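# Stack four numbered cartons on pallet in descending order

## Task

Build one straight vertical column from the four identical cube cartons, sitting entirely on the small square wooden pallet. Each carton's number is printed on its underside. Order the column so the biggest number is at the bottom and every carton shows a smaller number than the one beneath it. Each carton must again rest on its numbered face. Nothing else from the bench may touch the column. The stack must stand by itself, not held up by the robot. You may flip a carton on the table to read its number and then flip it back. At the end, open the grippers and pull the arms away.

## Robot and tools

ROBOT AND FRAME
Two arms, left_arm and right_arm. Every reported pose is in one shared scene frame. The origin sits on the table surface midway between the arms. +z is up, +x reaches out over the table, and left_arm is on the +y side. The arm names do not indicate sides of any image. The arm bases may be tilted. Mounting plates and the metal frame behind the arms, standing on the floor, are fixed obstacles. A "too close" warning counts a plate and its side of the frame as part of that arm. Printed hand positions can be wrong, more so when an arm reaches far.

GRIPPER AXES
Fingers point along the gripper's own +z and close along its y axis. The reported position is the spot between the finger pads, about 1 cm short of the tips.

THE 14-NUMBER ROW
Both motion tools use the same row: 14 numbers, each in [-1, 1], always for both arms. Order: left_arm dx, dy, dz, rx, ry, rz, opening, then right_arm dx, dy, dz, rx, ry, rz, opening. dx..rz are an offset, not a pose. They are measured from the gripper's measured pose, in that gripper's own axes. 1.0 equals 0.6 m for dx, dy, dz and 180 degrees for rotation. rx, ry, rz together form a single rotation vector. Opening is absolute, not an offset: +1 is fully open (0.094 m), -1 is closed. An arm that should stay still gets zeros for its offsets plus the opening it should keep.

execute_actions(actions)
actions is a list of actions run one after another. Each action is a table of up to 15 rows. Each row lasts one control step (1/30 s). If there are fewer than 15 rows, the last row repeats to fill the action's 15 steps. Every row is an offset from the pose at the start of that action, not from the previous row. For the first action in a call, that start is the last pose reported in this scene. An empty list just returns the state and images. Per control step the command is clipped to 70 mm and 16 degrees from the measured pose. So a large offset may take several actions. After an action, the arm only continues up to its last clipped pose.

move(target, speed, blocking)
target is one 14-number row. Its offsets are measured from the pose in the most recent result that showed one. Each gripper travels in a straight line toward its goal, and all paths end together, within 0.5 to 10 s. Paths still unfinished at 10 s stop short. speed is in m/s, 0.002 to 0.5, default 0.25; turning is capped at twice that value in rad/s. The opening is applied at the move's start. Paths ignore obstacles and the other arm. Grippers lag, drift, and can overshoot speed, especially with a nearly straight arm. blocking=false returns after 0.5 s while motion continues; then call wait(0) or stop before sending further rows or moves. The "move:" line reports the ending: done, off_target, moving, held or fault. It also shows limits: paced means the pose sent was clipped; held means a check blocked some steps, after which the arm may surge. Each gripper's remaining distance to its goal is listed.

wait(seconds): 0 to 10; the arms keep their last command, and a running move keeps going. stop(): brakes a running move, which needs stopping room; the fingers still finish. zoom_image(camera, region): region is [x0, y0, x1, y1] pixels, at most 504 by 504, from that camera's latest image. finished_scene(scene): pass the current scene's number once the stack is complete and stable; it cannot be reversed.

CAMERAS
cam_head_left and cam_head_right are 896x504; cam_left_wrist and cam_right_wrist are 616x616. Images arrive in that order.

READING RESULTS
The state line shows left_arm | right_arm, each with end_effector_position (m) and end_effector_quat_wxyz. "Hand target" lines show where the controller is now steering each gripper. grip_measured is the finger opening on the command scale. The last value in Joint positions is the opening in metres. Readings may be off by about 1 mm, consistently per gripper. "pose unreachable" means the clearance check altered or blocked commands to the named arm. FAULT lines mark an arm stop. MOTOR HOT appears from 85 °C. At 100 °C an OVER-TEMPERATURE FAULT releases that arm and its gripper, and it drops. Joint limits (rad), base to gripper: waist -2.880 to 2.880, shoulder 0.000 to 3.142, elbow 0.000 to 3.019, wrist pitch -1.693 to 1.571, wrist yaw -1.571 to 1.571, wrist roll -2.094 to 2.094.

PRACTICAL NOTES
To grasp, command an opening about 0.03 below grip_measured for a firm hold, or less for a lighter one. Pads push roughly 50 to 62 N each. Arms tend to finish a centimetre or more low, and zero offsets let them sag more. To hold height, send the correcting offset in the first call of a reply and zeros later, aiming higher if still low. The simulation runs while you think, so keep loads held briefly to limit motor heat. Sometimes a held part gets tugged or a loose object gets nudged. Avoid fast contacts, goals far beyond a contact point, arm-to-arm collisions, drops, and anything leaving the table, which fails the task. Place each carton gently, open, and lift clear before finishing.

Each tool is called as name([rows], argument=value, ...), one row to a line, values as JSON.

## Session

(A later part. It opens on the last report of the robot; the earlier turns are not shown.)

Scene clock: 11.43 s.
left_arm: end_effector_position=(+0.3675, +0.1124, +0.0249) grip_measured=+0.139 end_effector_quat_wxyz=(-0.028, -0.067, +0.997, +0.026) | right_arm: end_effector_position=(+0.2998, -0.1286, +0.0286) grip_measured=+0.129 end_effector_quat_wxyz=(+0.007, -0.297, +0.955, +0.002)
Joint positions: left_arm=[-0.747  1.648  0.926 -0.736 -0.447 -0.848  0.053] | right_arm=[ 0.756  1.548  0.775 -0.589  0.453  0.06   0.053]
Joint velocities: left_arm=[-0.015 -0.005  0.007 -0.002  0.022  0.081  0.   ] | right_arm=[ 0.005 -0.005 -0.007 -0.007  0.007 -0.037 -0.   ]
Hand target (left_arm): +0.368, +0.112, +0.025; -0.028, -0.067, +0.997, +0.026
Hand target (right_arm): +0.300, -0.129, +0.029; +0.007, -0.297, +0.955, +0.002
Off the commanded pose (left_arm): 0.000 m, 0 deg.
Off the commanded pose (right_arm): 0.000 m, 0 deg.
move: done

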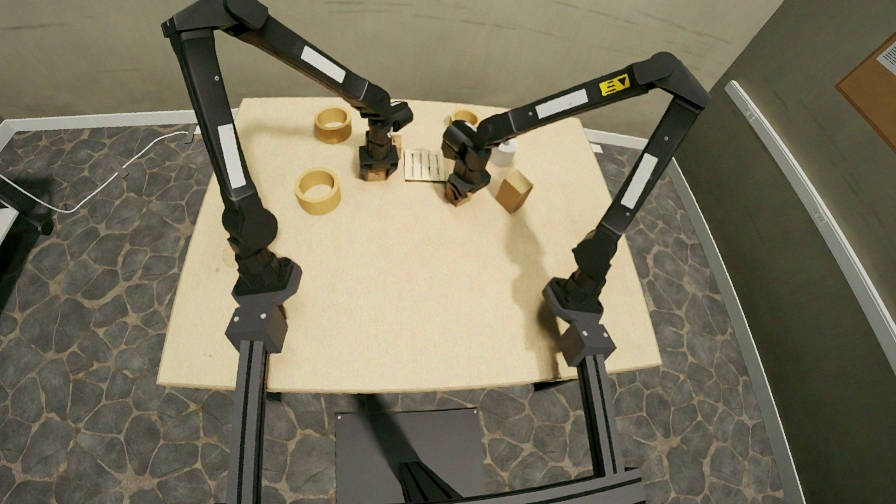

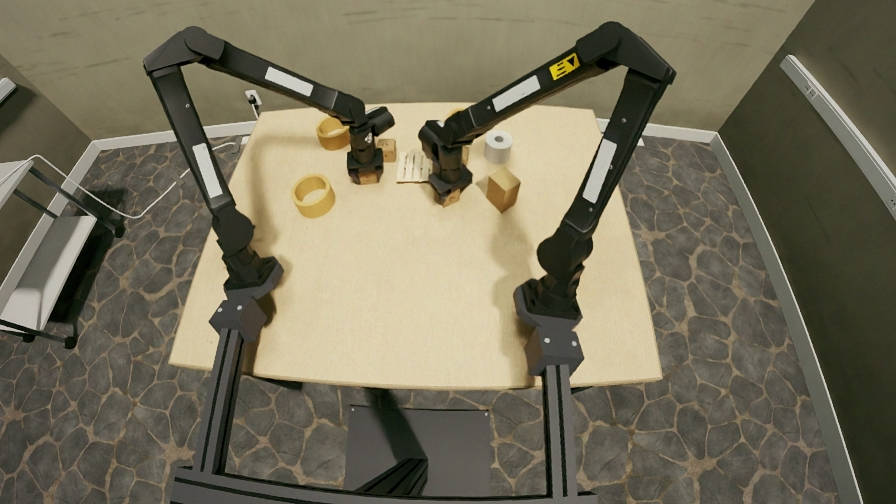

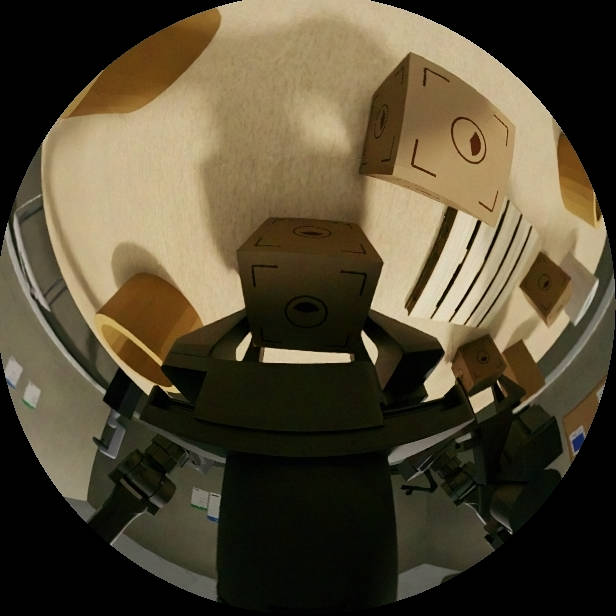

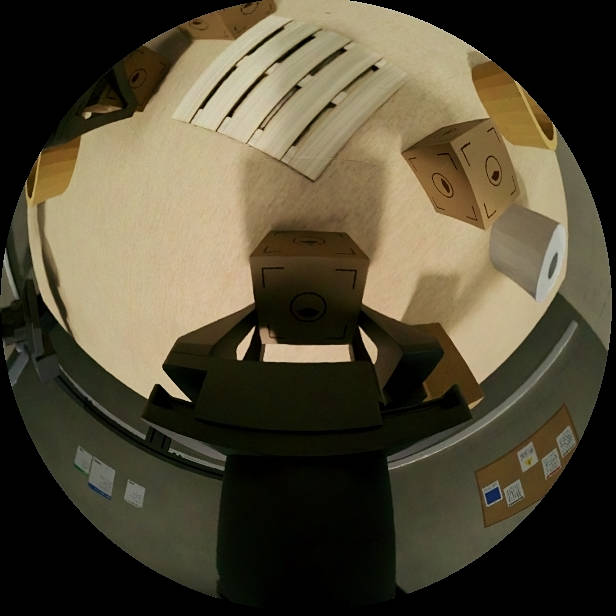

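move(target=[0.1,0.08,-0.3,0,0,0.544,0.09,0.03,-0.04,-0.3,0,0,-0.305,0.08], speed=0.35)

move(target=[0,0,0,0,-0.45,0,0.09,0,0,0,0,-0.45,0,0.08], speed=0.4)

Scene clock: 15.10 s.
left_arm: end_effector_position=(+0.3003, +0.1518, +0.1927) grip_measured=+0.139 end_effector_quat_wxyz=(-0.059, +0.707, +0.705, +0.003) | right_arm: end_effector_position=(+0.2775, -0.1681, +0.1863) grip_measured=+0.129 end_effector_quat_wxyz=(+0.021, +0.704, -0.710, +0.006)
Joint positions: left_arm=[-1.011  1.273  0.914 -1.279 -0.464  0.544  0.054] | right_arm=[ 0.934  1.203  0.873 -1.186  0.486 -0.671  0.053]
Joint velocities: left_arm=[-0.005 -0.005  0.007 -0.002 -0.022 -0.051 -0.   ] | right_arm=[ 0.005  0.005 -0.022 -0.007 -0.007  0.007 -0.001]
Hand target (left_arm): +0.312, +0.145, +0.210; -0.037, +0.708, +0.705, -0.003
Hand target (right_arm): +0.293, -0.159, +0.207; -0.006, +0.704, -0.710, +0.003
Off the commanded pose (left_arm): 0.023 m, 3 deg.
Off the commanded pose (right_arm): 0.030 m, 3 deg.
move: off_target (left_arm, right_arm)

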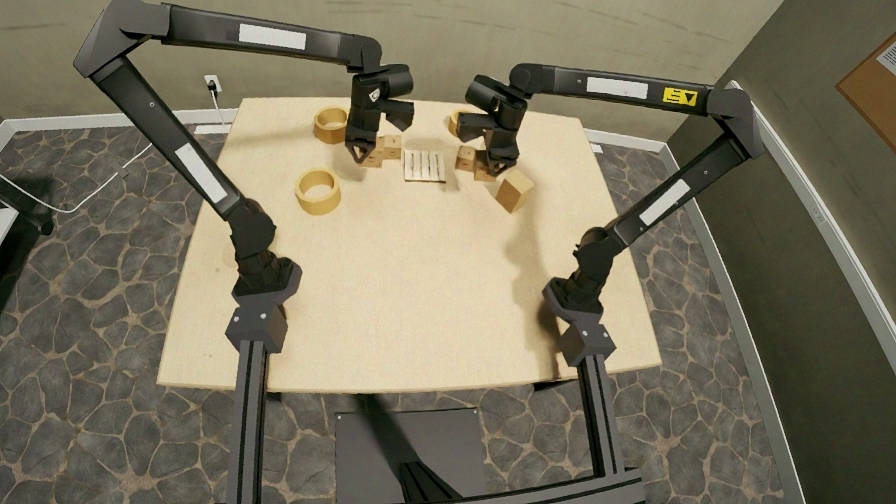

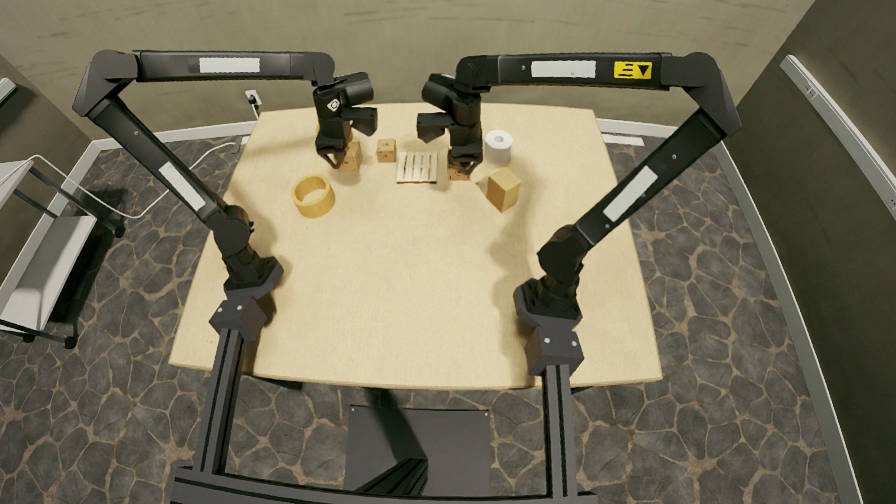

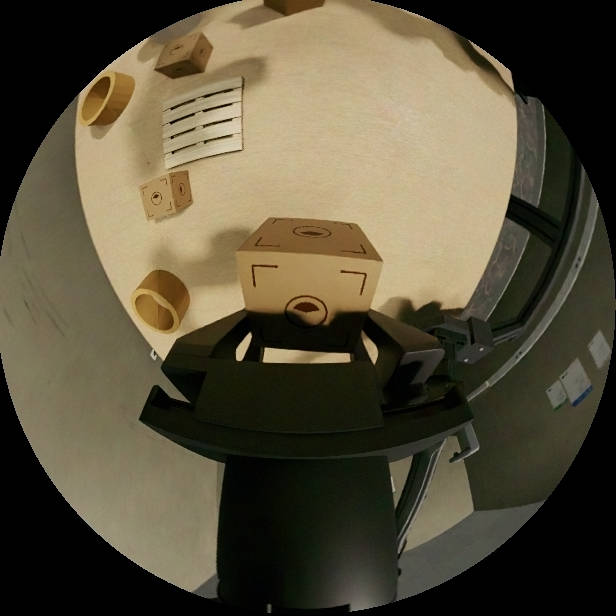

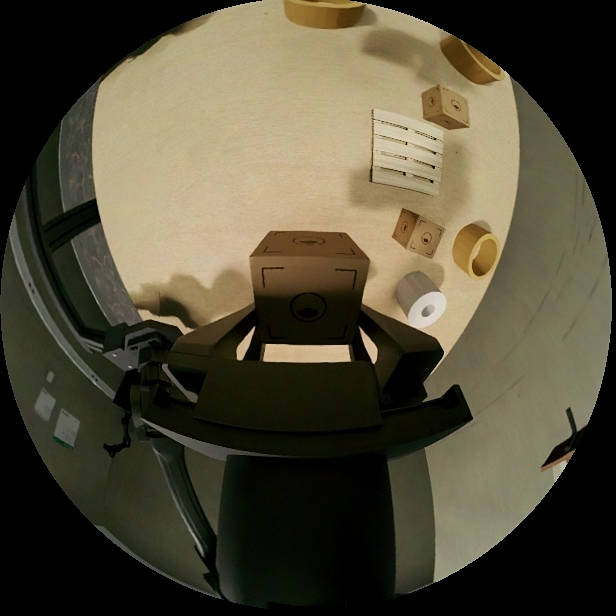

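Scene clock: 17.37 s.
left_arm: end_effector_position=(+0.2958, +0.1511, +0.1912) grip_measured=+0.139 end_effector_quat_wxyz=(+0.404, +0.534, +0.580, -0.464) | right_arm: end_effector_position=(+0.2781, -0.1650, +0.1941) grip_measured=+0.129 end_effector_quat_wxyz=(-0.450, +0.537, -0.549, -0.456)
Joint positions: left_arm=[-0.335  0.928  0.383 -0.288  0.953  1.096  0.054] | right_arm=[ 0.237  0.996  0.447 -0.336 -1.073 -1.268  0.053]
Joint velocities: left_arm=[-0.005 -0.005 -0.012  0.002  0.066  0.081  0.001] | right_arm=[-0.015  0.005 -0.012  0.007 -0.081  0.022 -0.001]
Hand target (left_arm): +0.300, +0.151, +0.192; +0.412, +0.536, +0.575, -0.460
Hand target (right_arm): +0.278, -0.166, +0.190; -0.452, +0.538, -0.548, -0.453
Off the commanded pose (left_arm): 0.005 m, 2 deg.
Off the commanded pose (right_arm): 0.008 m, 1 deg.
move: done

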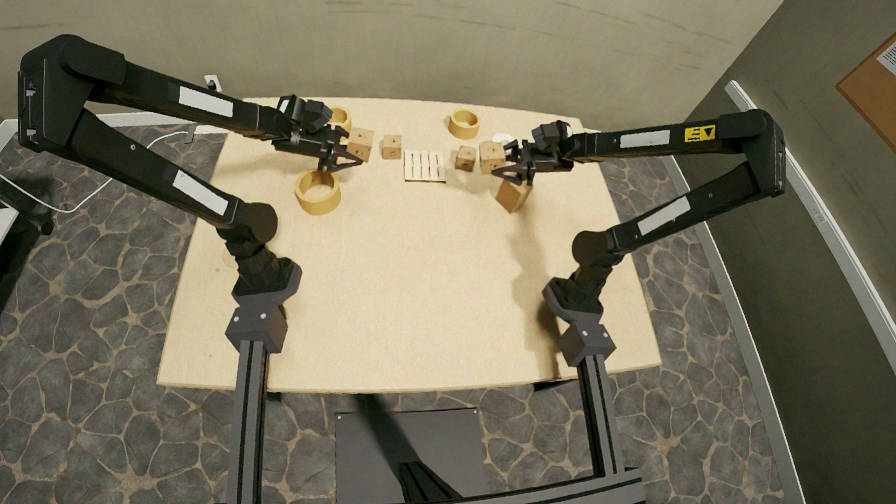

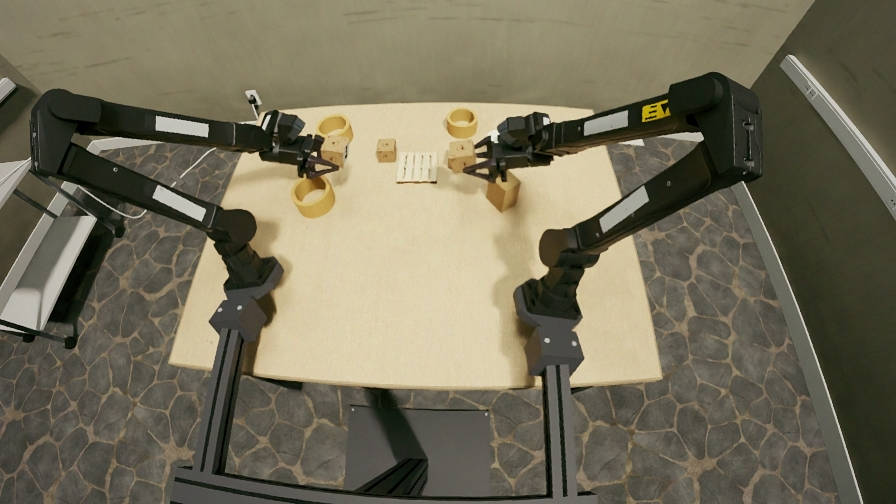

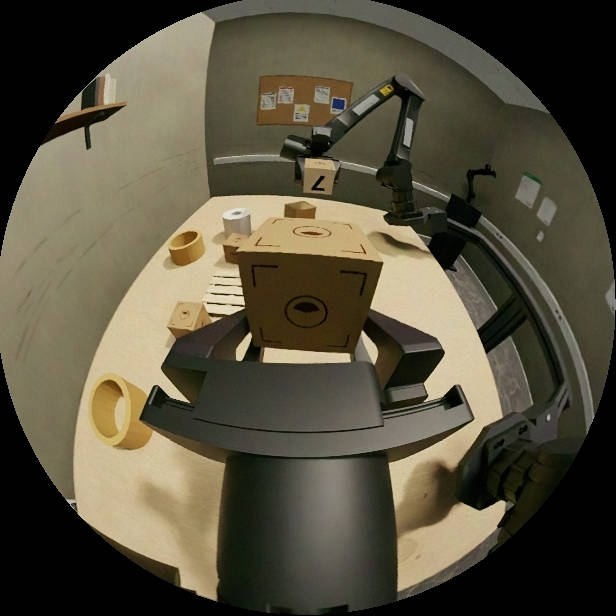

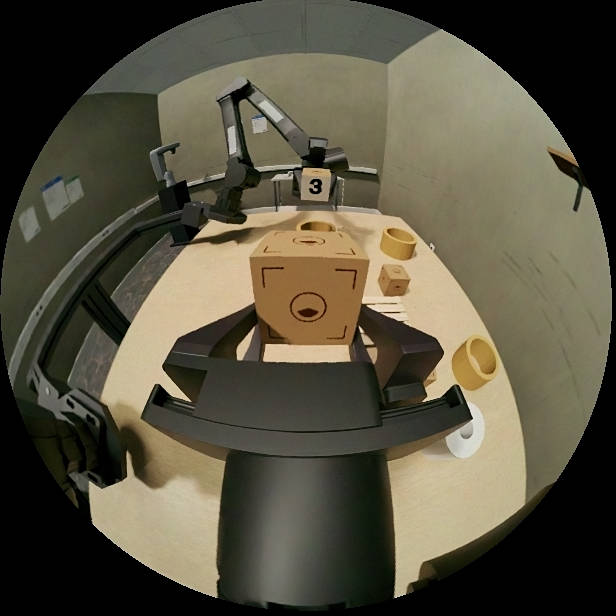

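move(target=[0,0,0,0,0.47,0,0.09,0,0,0,0,0.44,0,0.08], speed=0.4)

move(target=[0,-0.1,0.25,0,0,0,0.09,0,0.08,0.25,0,0,0,0.08], speed=0.2)

Scene clock: 20.10 s.
left_arm: end_effector_position=(+0.2860, +0.1619, +0.1815) grip_measured=+0.139 end_effector_quat_wxyz=(-0.103, +0.713, +0.693, +0.021) | right_arm: end_effector_position=(+0.2630, -0.1788, +0.1776) grip_measured=+0.129 end_effector_quat_wxyz=(+0.028, +0.712, -0.702, -0.007)
Joint positions: left_arm=[-1.019  1.316  0.902 -1.334 -0.478  0.509  0.054] | right_arm=[ 0.919  1.171  0.823 -1.172  0.458 -0.707  0.053]
Joint velocities: left_arm=[-0.005 -0.015 -0.012 -0.007 -0.051  0.022  0.   ] | right_arm=[-0.015 -0.005 -0.022  0.022 -0.022  0.081 -0.001]
Hand target (left_arm): +0.296, +0.152, +0.192; -0.090, +0.708, +0.700, +0.021
Hand target (right_arm): +0.277, -0.167, +0.191; +0.012, +0.705, -0.709, -0.007
Off the commanded pose (left_arm): 0.017 m, 2 deg.
Off the commanded pose (right_arm): 0.026 m, 3 deg.
move: off_target (left_arm, right_arm)

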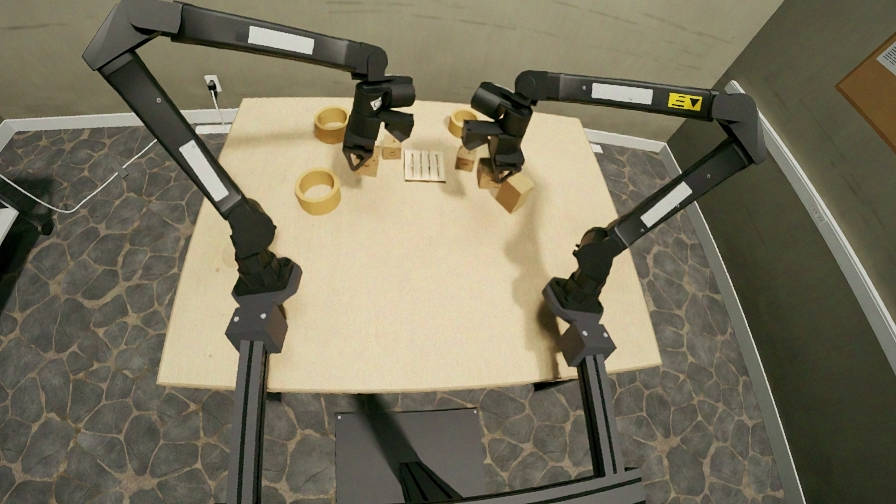

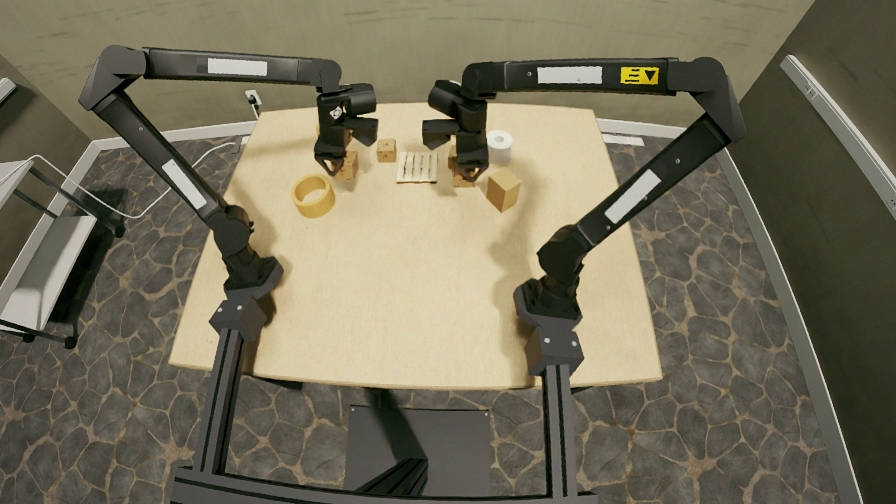

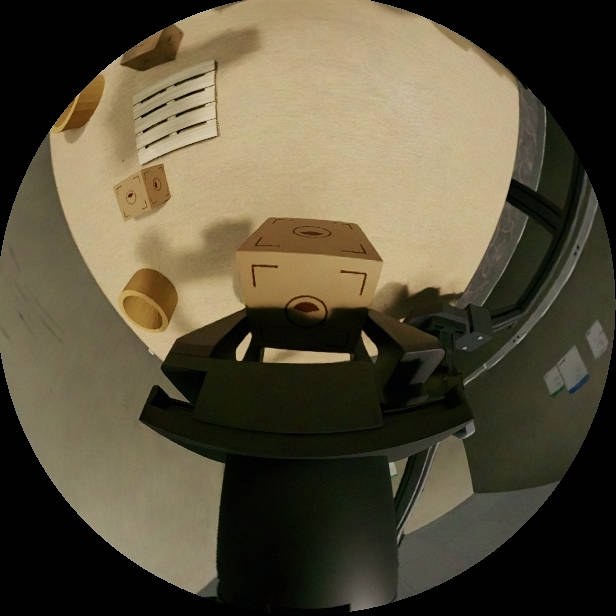

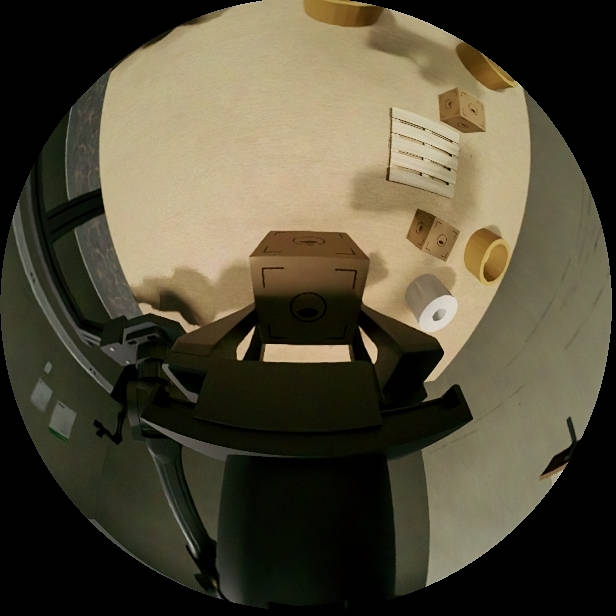

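Scene clock: 21.40 s.
left_arm: end_effector_position=(+0.2052, +0.1907, +0.0428) grip_measured=+0.139 end_effector_quat_wxyz=(-0.107, +0.712, +0.694, +0.021) | right_arm: end_effector_position=(+0.2100, -0.1820, +0.0347) grip_measured=+0.129 end_effector_quat_wxyz=(+0.023, +0.710, -0.704, -0.007)
Joint positions: left_arm=[-0.945  1.467  0.547 -0.798 -0.486  0.586  0.054] | right_arm=[ 0.805  1.387  0.533 -0.6    0.448 -0.833  0.053]
Joint velocities: left_arm=[-0.015 -0.005  0.002  0.002  0.007 -0.007  0.001] | right_arm=[-0.015 -0.015  0.012 -0.002 -0.007 -0.066  0.   ]
Hand target (left_arm): +0.209, +0.189, +0.042; -0.103, +0.713, +0.693, +0.021
Hand target (right_arm): +0.210, -0.184, +0.031; +0.027, +0.712, -0.702, -0.008
Off the commanded pose (left_arm): 0.005 m, 0 deg.
Off the commanded pose (right_arm): 0.005 m, 1 deg.
move: done

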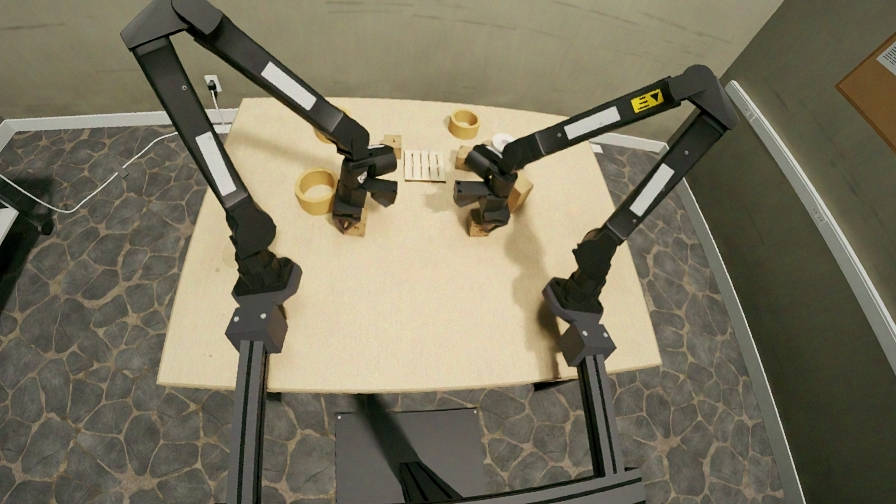

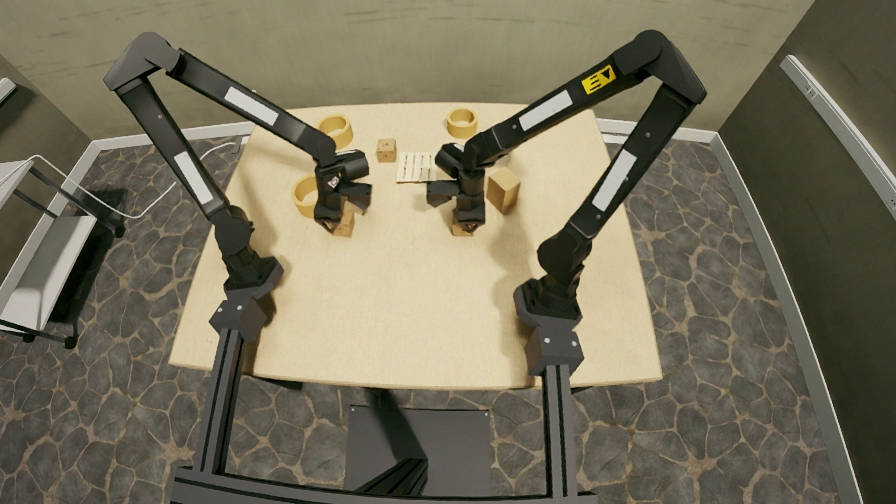

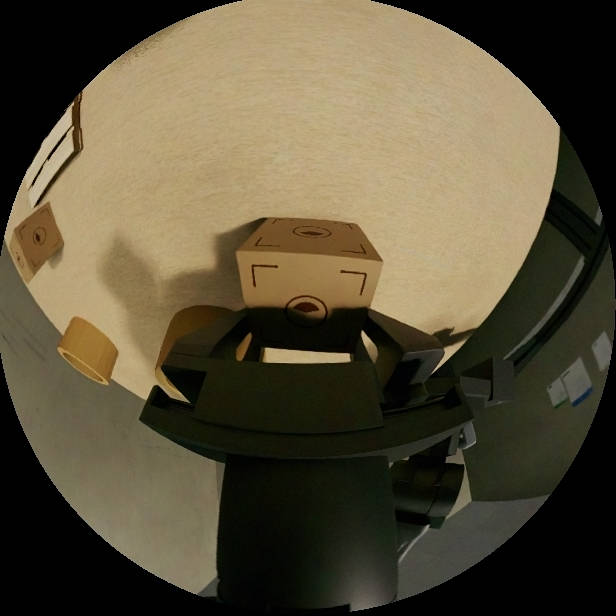

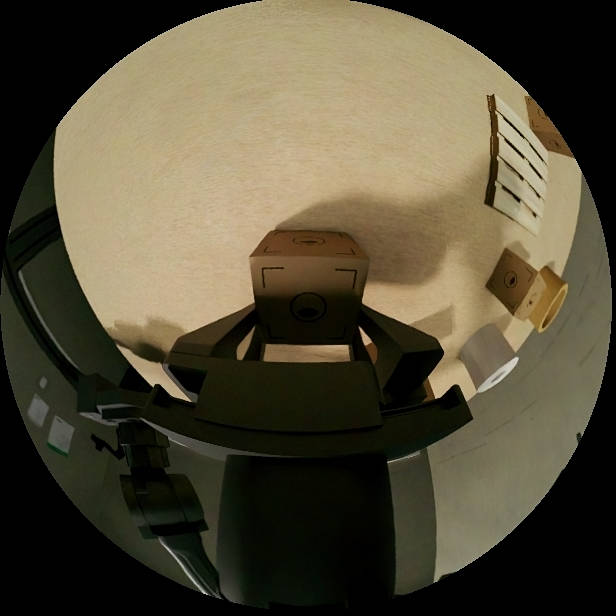

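move(target=[0,0,0.03,-0.03,-0.055,0,0.09,0,0,0.015,0.013,-0.007,0,0.08], speed=0.06)

move(target=[0,0,0,0,0,0,1,0,0,0,0,0,0,1])

move(target=[0,0,-0.16,0,0,0,1,0,0,-0.16,0,0,0,1])

Scene clock: 23.60 s.
left_arm: end_effector_position=(+0.1988, +0.1944, +0.0247) grip_measured=+0.139 end_effector_quat_wxyz=(-0.021, +0.717, +0.697, -0.006) | right_arm: end_effector_position=(+0.2121, -0.1783, +0.0294) grip_measured=+0.129 end_effector_quat_wxyz=(-0.003, +0.708, -0.707, -0.002)
Joint positions: left_arm=[-0.904  1.387  0.399 -0.509 -0.459  0.727  0.054] | right_arm=[ 0.805  1.387  0.505 -0.512  0.454 -0.851  0.053]
Joint velocities: left_arm=[-0.005 -0.005 -0.022 -0.007  0.022 -0.022 -0.001] | right_arm=[-0.005 -0.005  0.017  0.012  0.051 -0.037 -0.   ]
Hand target (left_arm): +0.203, +0.194, +0.025; -0.013, +0.715, +0.699, -0.008
Hand target (right_arm): +0.210, -0.182, +0.026; +0.001, +0.711, -0.704, -0.001
Off the commanded pose (left_arm): 0.004 m, 1 deg.
Off the commanded pose (right_arm): 0.006 m, 1 deg.
move: done

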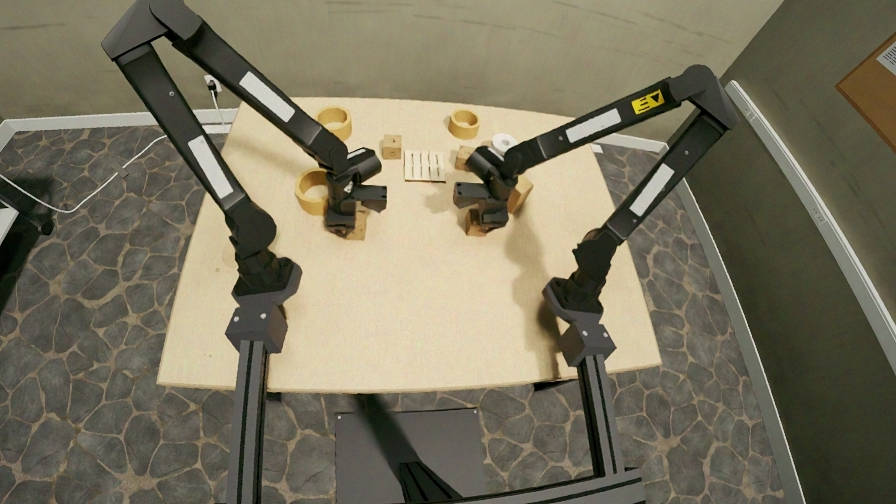

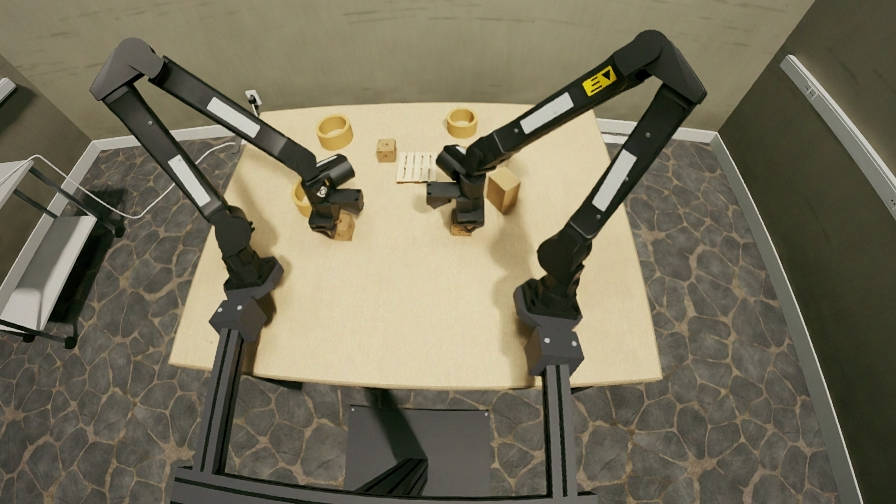

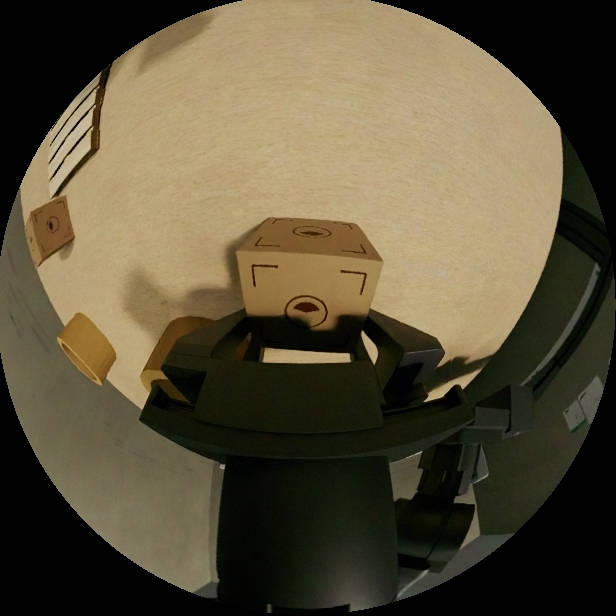

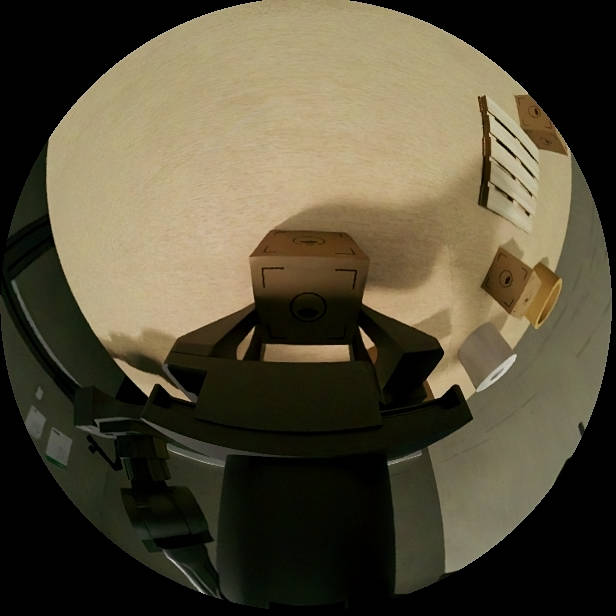

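Scene clock: 24.10 s.
left_arm: end_effector_position=(+0.1988, +0.1944, +0.0247) grip_measured=+1.000 end_effector_quat_wxyz=(-0.021, +0.717, +0.697, -0.006) | right_arm: end_effector_position=(+0.2121, -0.1783, +0.0294) grip_measured=+1.000 end_effector_quat_wxyz=(-0.003, +0.708, -0.707, -0.002)
Joint positions: left_arm=[-0.904  1.387  0.399 -0.509 -0.459  0.727  0.094] | right_arm=[ 0.805  1.387  0.505 -0.512  0.454 -0.851  0.094]
Joint velocities: left_arm=[-0.015 -0.005  0.007 -0.002  0.081 -0.007  0.   ] | right_arm=[-0.005  0.005  0.007  0.002 -0.051  0.022  0.   ]
Hand target (left_arm): +0.199, +0.194, +0.025; -0.021, +0.717, +0.697, -0.006
Hand target (right_arm): +0.212, -0.178, +0.029; -0.003, +0.708, -0.707, -0.002
Off the commanded pose (left_arm): 0.000 m, 0 deg.
Off the commanded pose (right_arm): 0.000 m, 0 deg.
move: done

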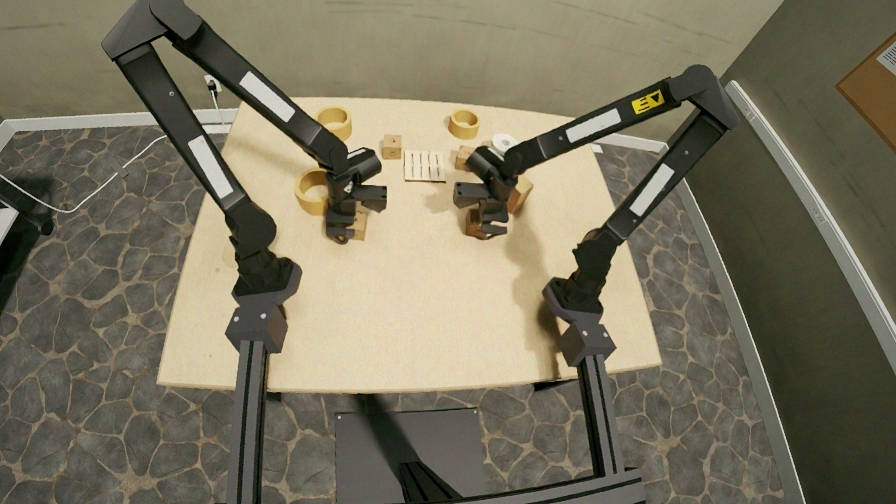

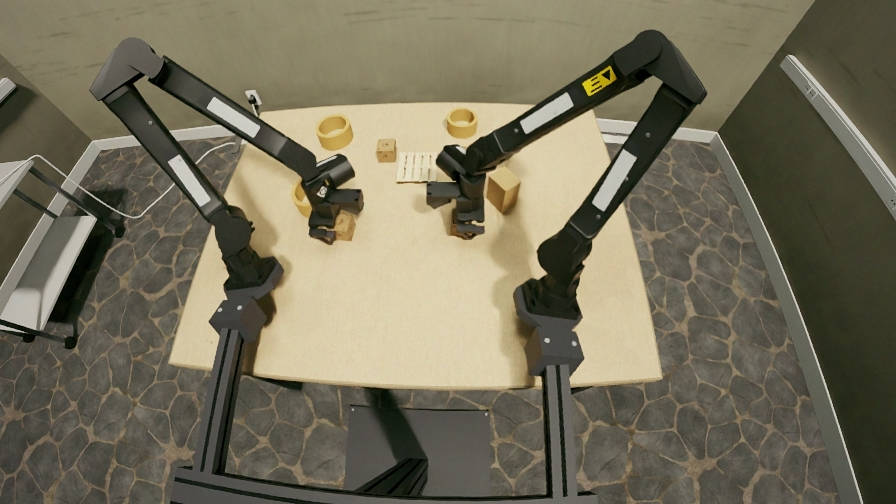

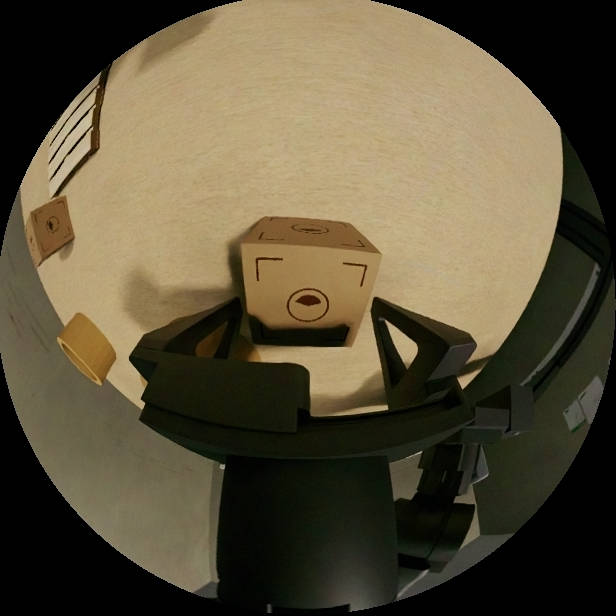

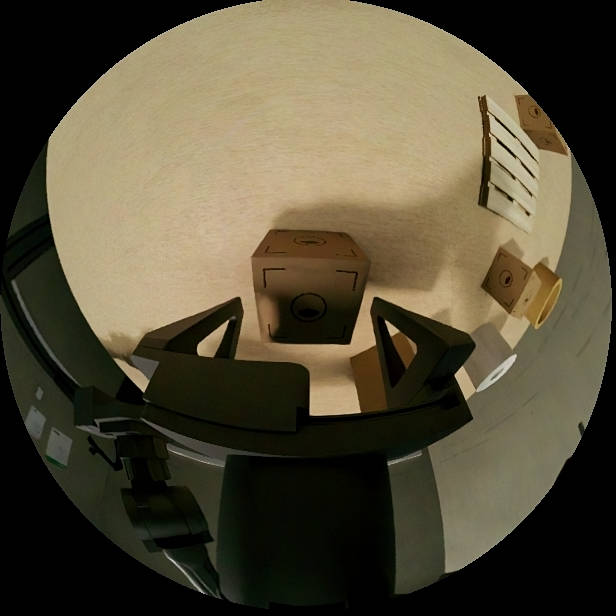

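Scene clock: 25.10 s.
left_arm: end_effector_position=(+0.1955, +0.1998, +0.1135) grip_measured=+1.000 end_effector_quat_wxyz=(-0.029, +0.722, +0.691, -0.005) | right_arm: end_effector_position=(+0.2003, -0.1879, +0.1146) grip_measured=+1.000 end_effector_quat_wxyz=(+0.011, +0.714, -0.700, -0.001)
Joint positions: left_arm=[-1.081  1.128  0.492 -0.967 -0.463  0.538  0.094] | right_arm=[ 0.959  1.156  0.572 -0.92   0.476 -0.685  0.094]
Joint velocities: left_arm=[-0.015 -0.005 -0.002 -0.002  0.066  0.007  0.   ] | right_arm=[ 0.005  0.015 -0.007 -0.012  0.051  0.007  0.   ]
Hand target (left_arm): +0.203, +0.193, +0.121; -0.020, +0.717, +0.697, -0.005
Hand target (right_arm): +0.211, -0.179, +0.124; -0.002, +0.708, -0.706, -0.001
Off the commanded pose (left_arm): 0.012 m, 1 deg.
Off the commanded pose (right_arm): 0.018 m, 2 deg.
move: off_target (left_arm, right_arm)

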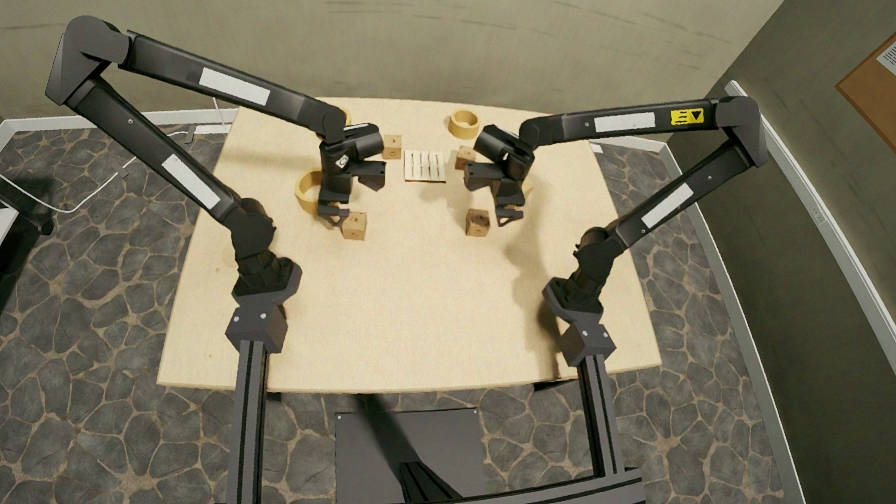

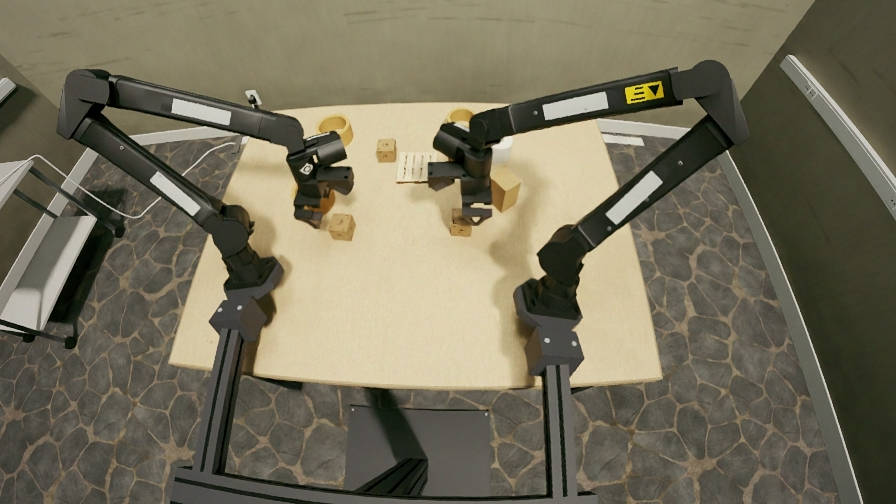

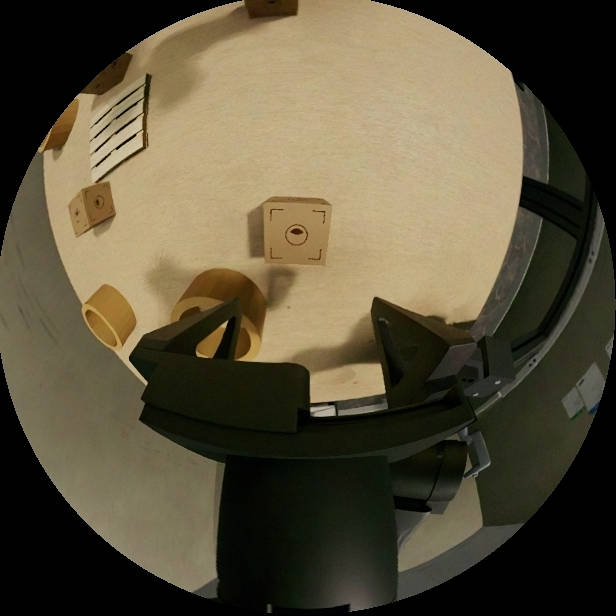

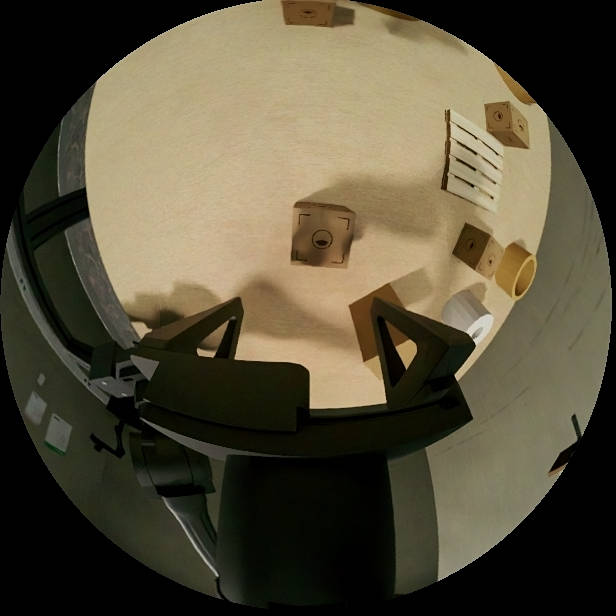

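move(target=[-0.2,0.46,0,0,0,0.03,1,-0.05,-0.41,0,0,0,0.067,1], speed=0.35)

Scene clock: 26.73 s.
left_arm: end_effector_position=(+0.4584, +0.0717, +0.0966) grip_measured=+1.000 end_effector_quat_wxyz=(-0.029, +0.750, +0.660, -0.006) | right_arm: end_effector_position=(+0.4347, -0.1546, +0.1173) grip_measured=+1.000 end_effector_quat_wxyz=(-0.007, -0.635, +0.773, +0.002)
Joint positions: left_arm=[-0.763  1.686  1.266 -1.027 -0.447  0.974  0.094] | right_arm=[ 0.629  1.506  1.165 -0.995  0.42  -0.835  0.094]
Joint velocities: left_arm=[-0.005 -0.005 -0.022 -0.007 -0.007  0.154  0.   ] | right_arm=[-0.005  0.005 -0.017 -0.017  0.022  0.037  0.   ]
Hand target (left_arm): +0.465, +0.068, +0.097; -0.029, +0.754, +0.657, -0.008
Hand target (right_arm): +0.446, -0.153, +0.115; -0.008, -0.636, +0.771, +0.002
Off the commanded pose (left_arm): 0.008 m, 1 deg.
Off the commanded pose (right_arm): 0.013 m, 1 deg.
move: off_target (right_arm)

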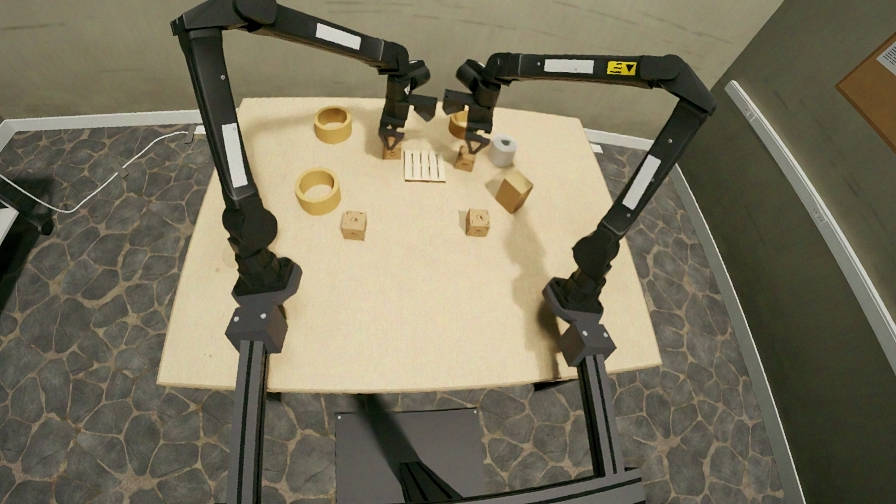

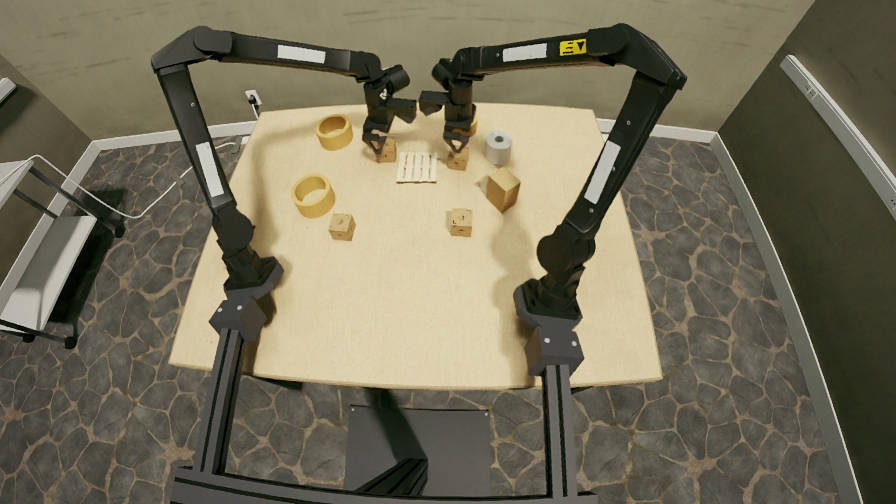

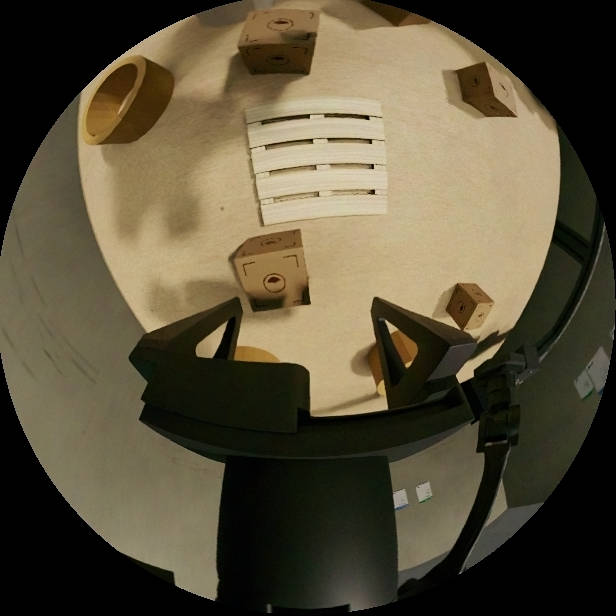

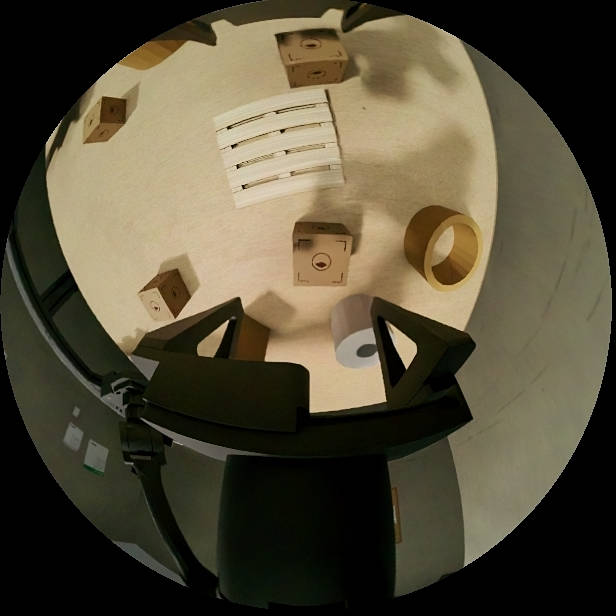

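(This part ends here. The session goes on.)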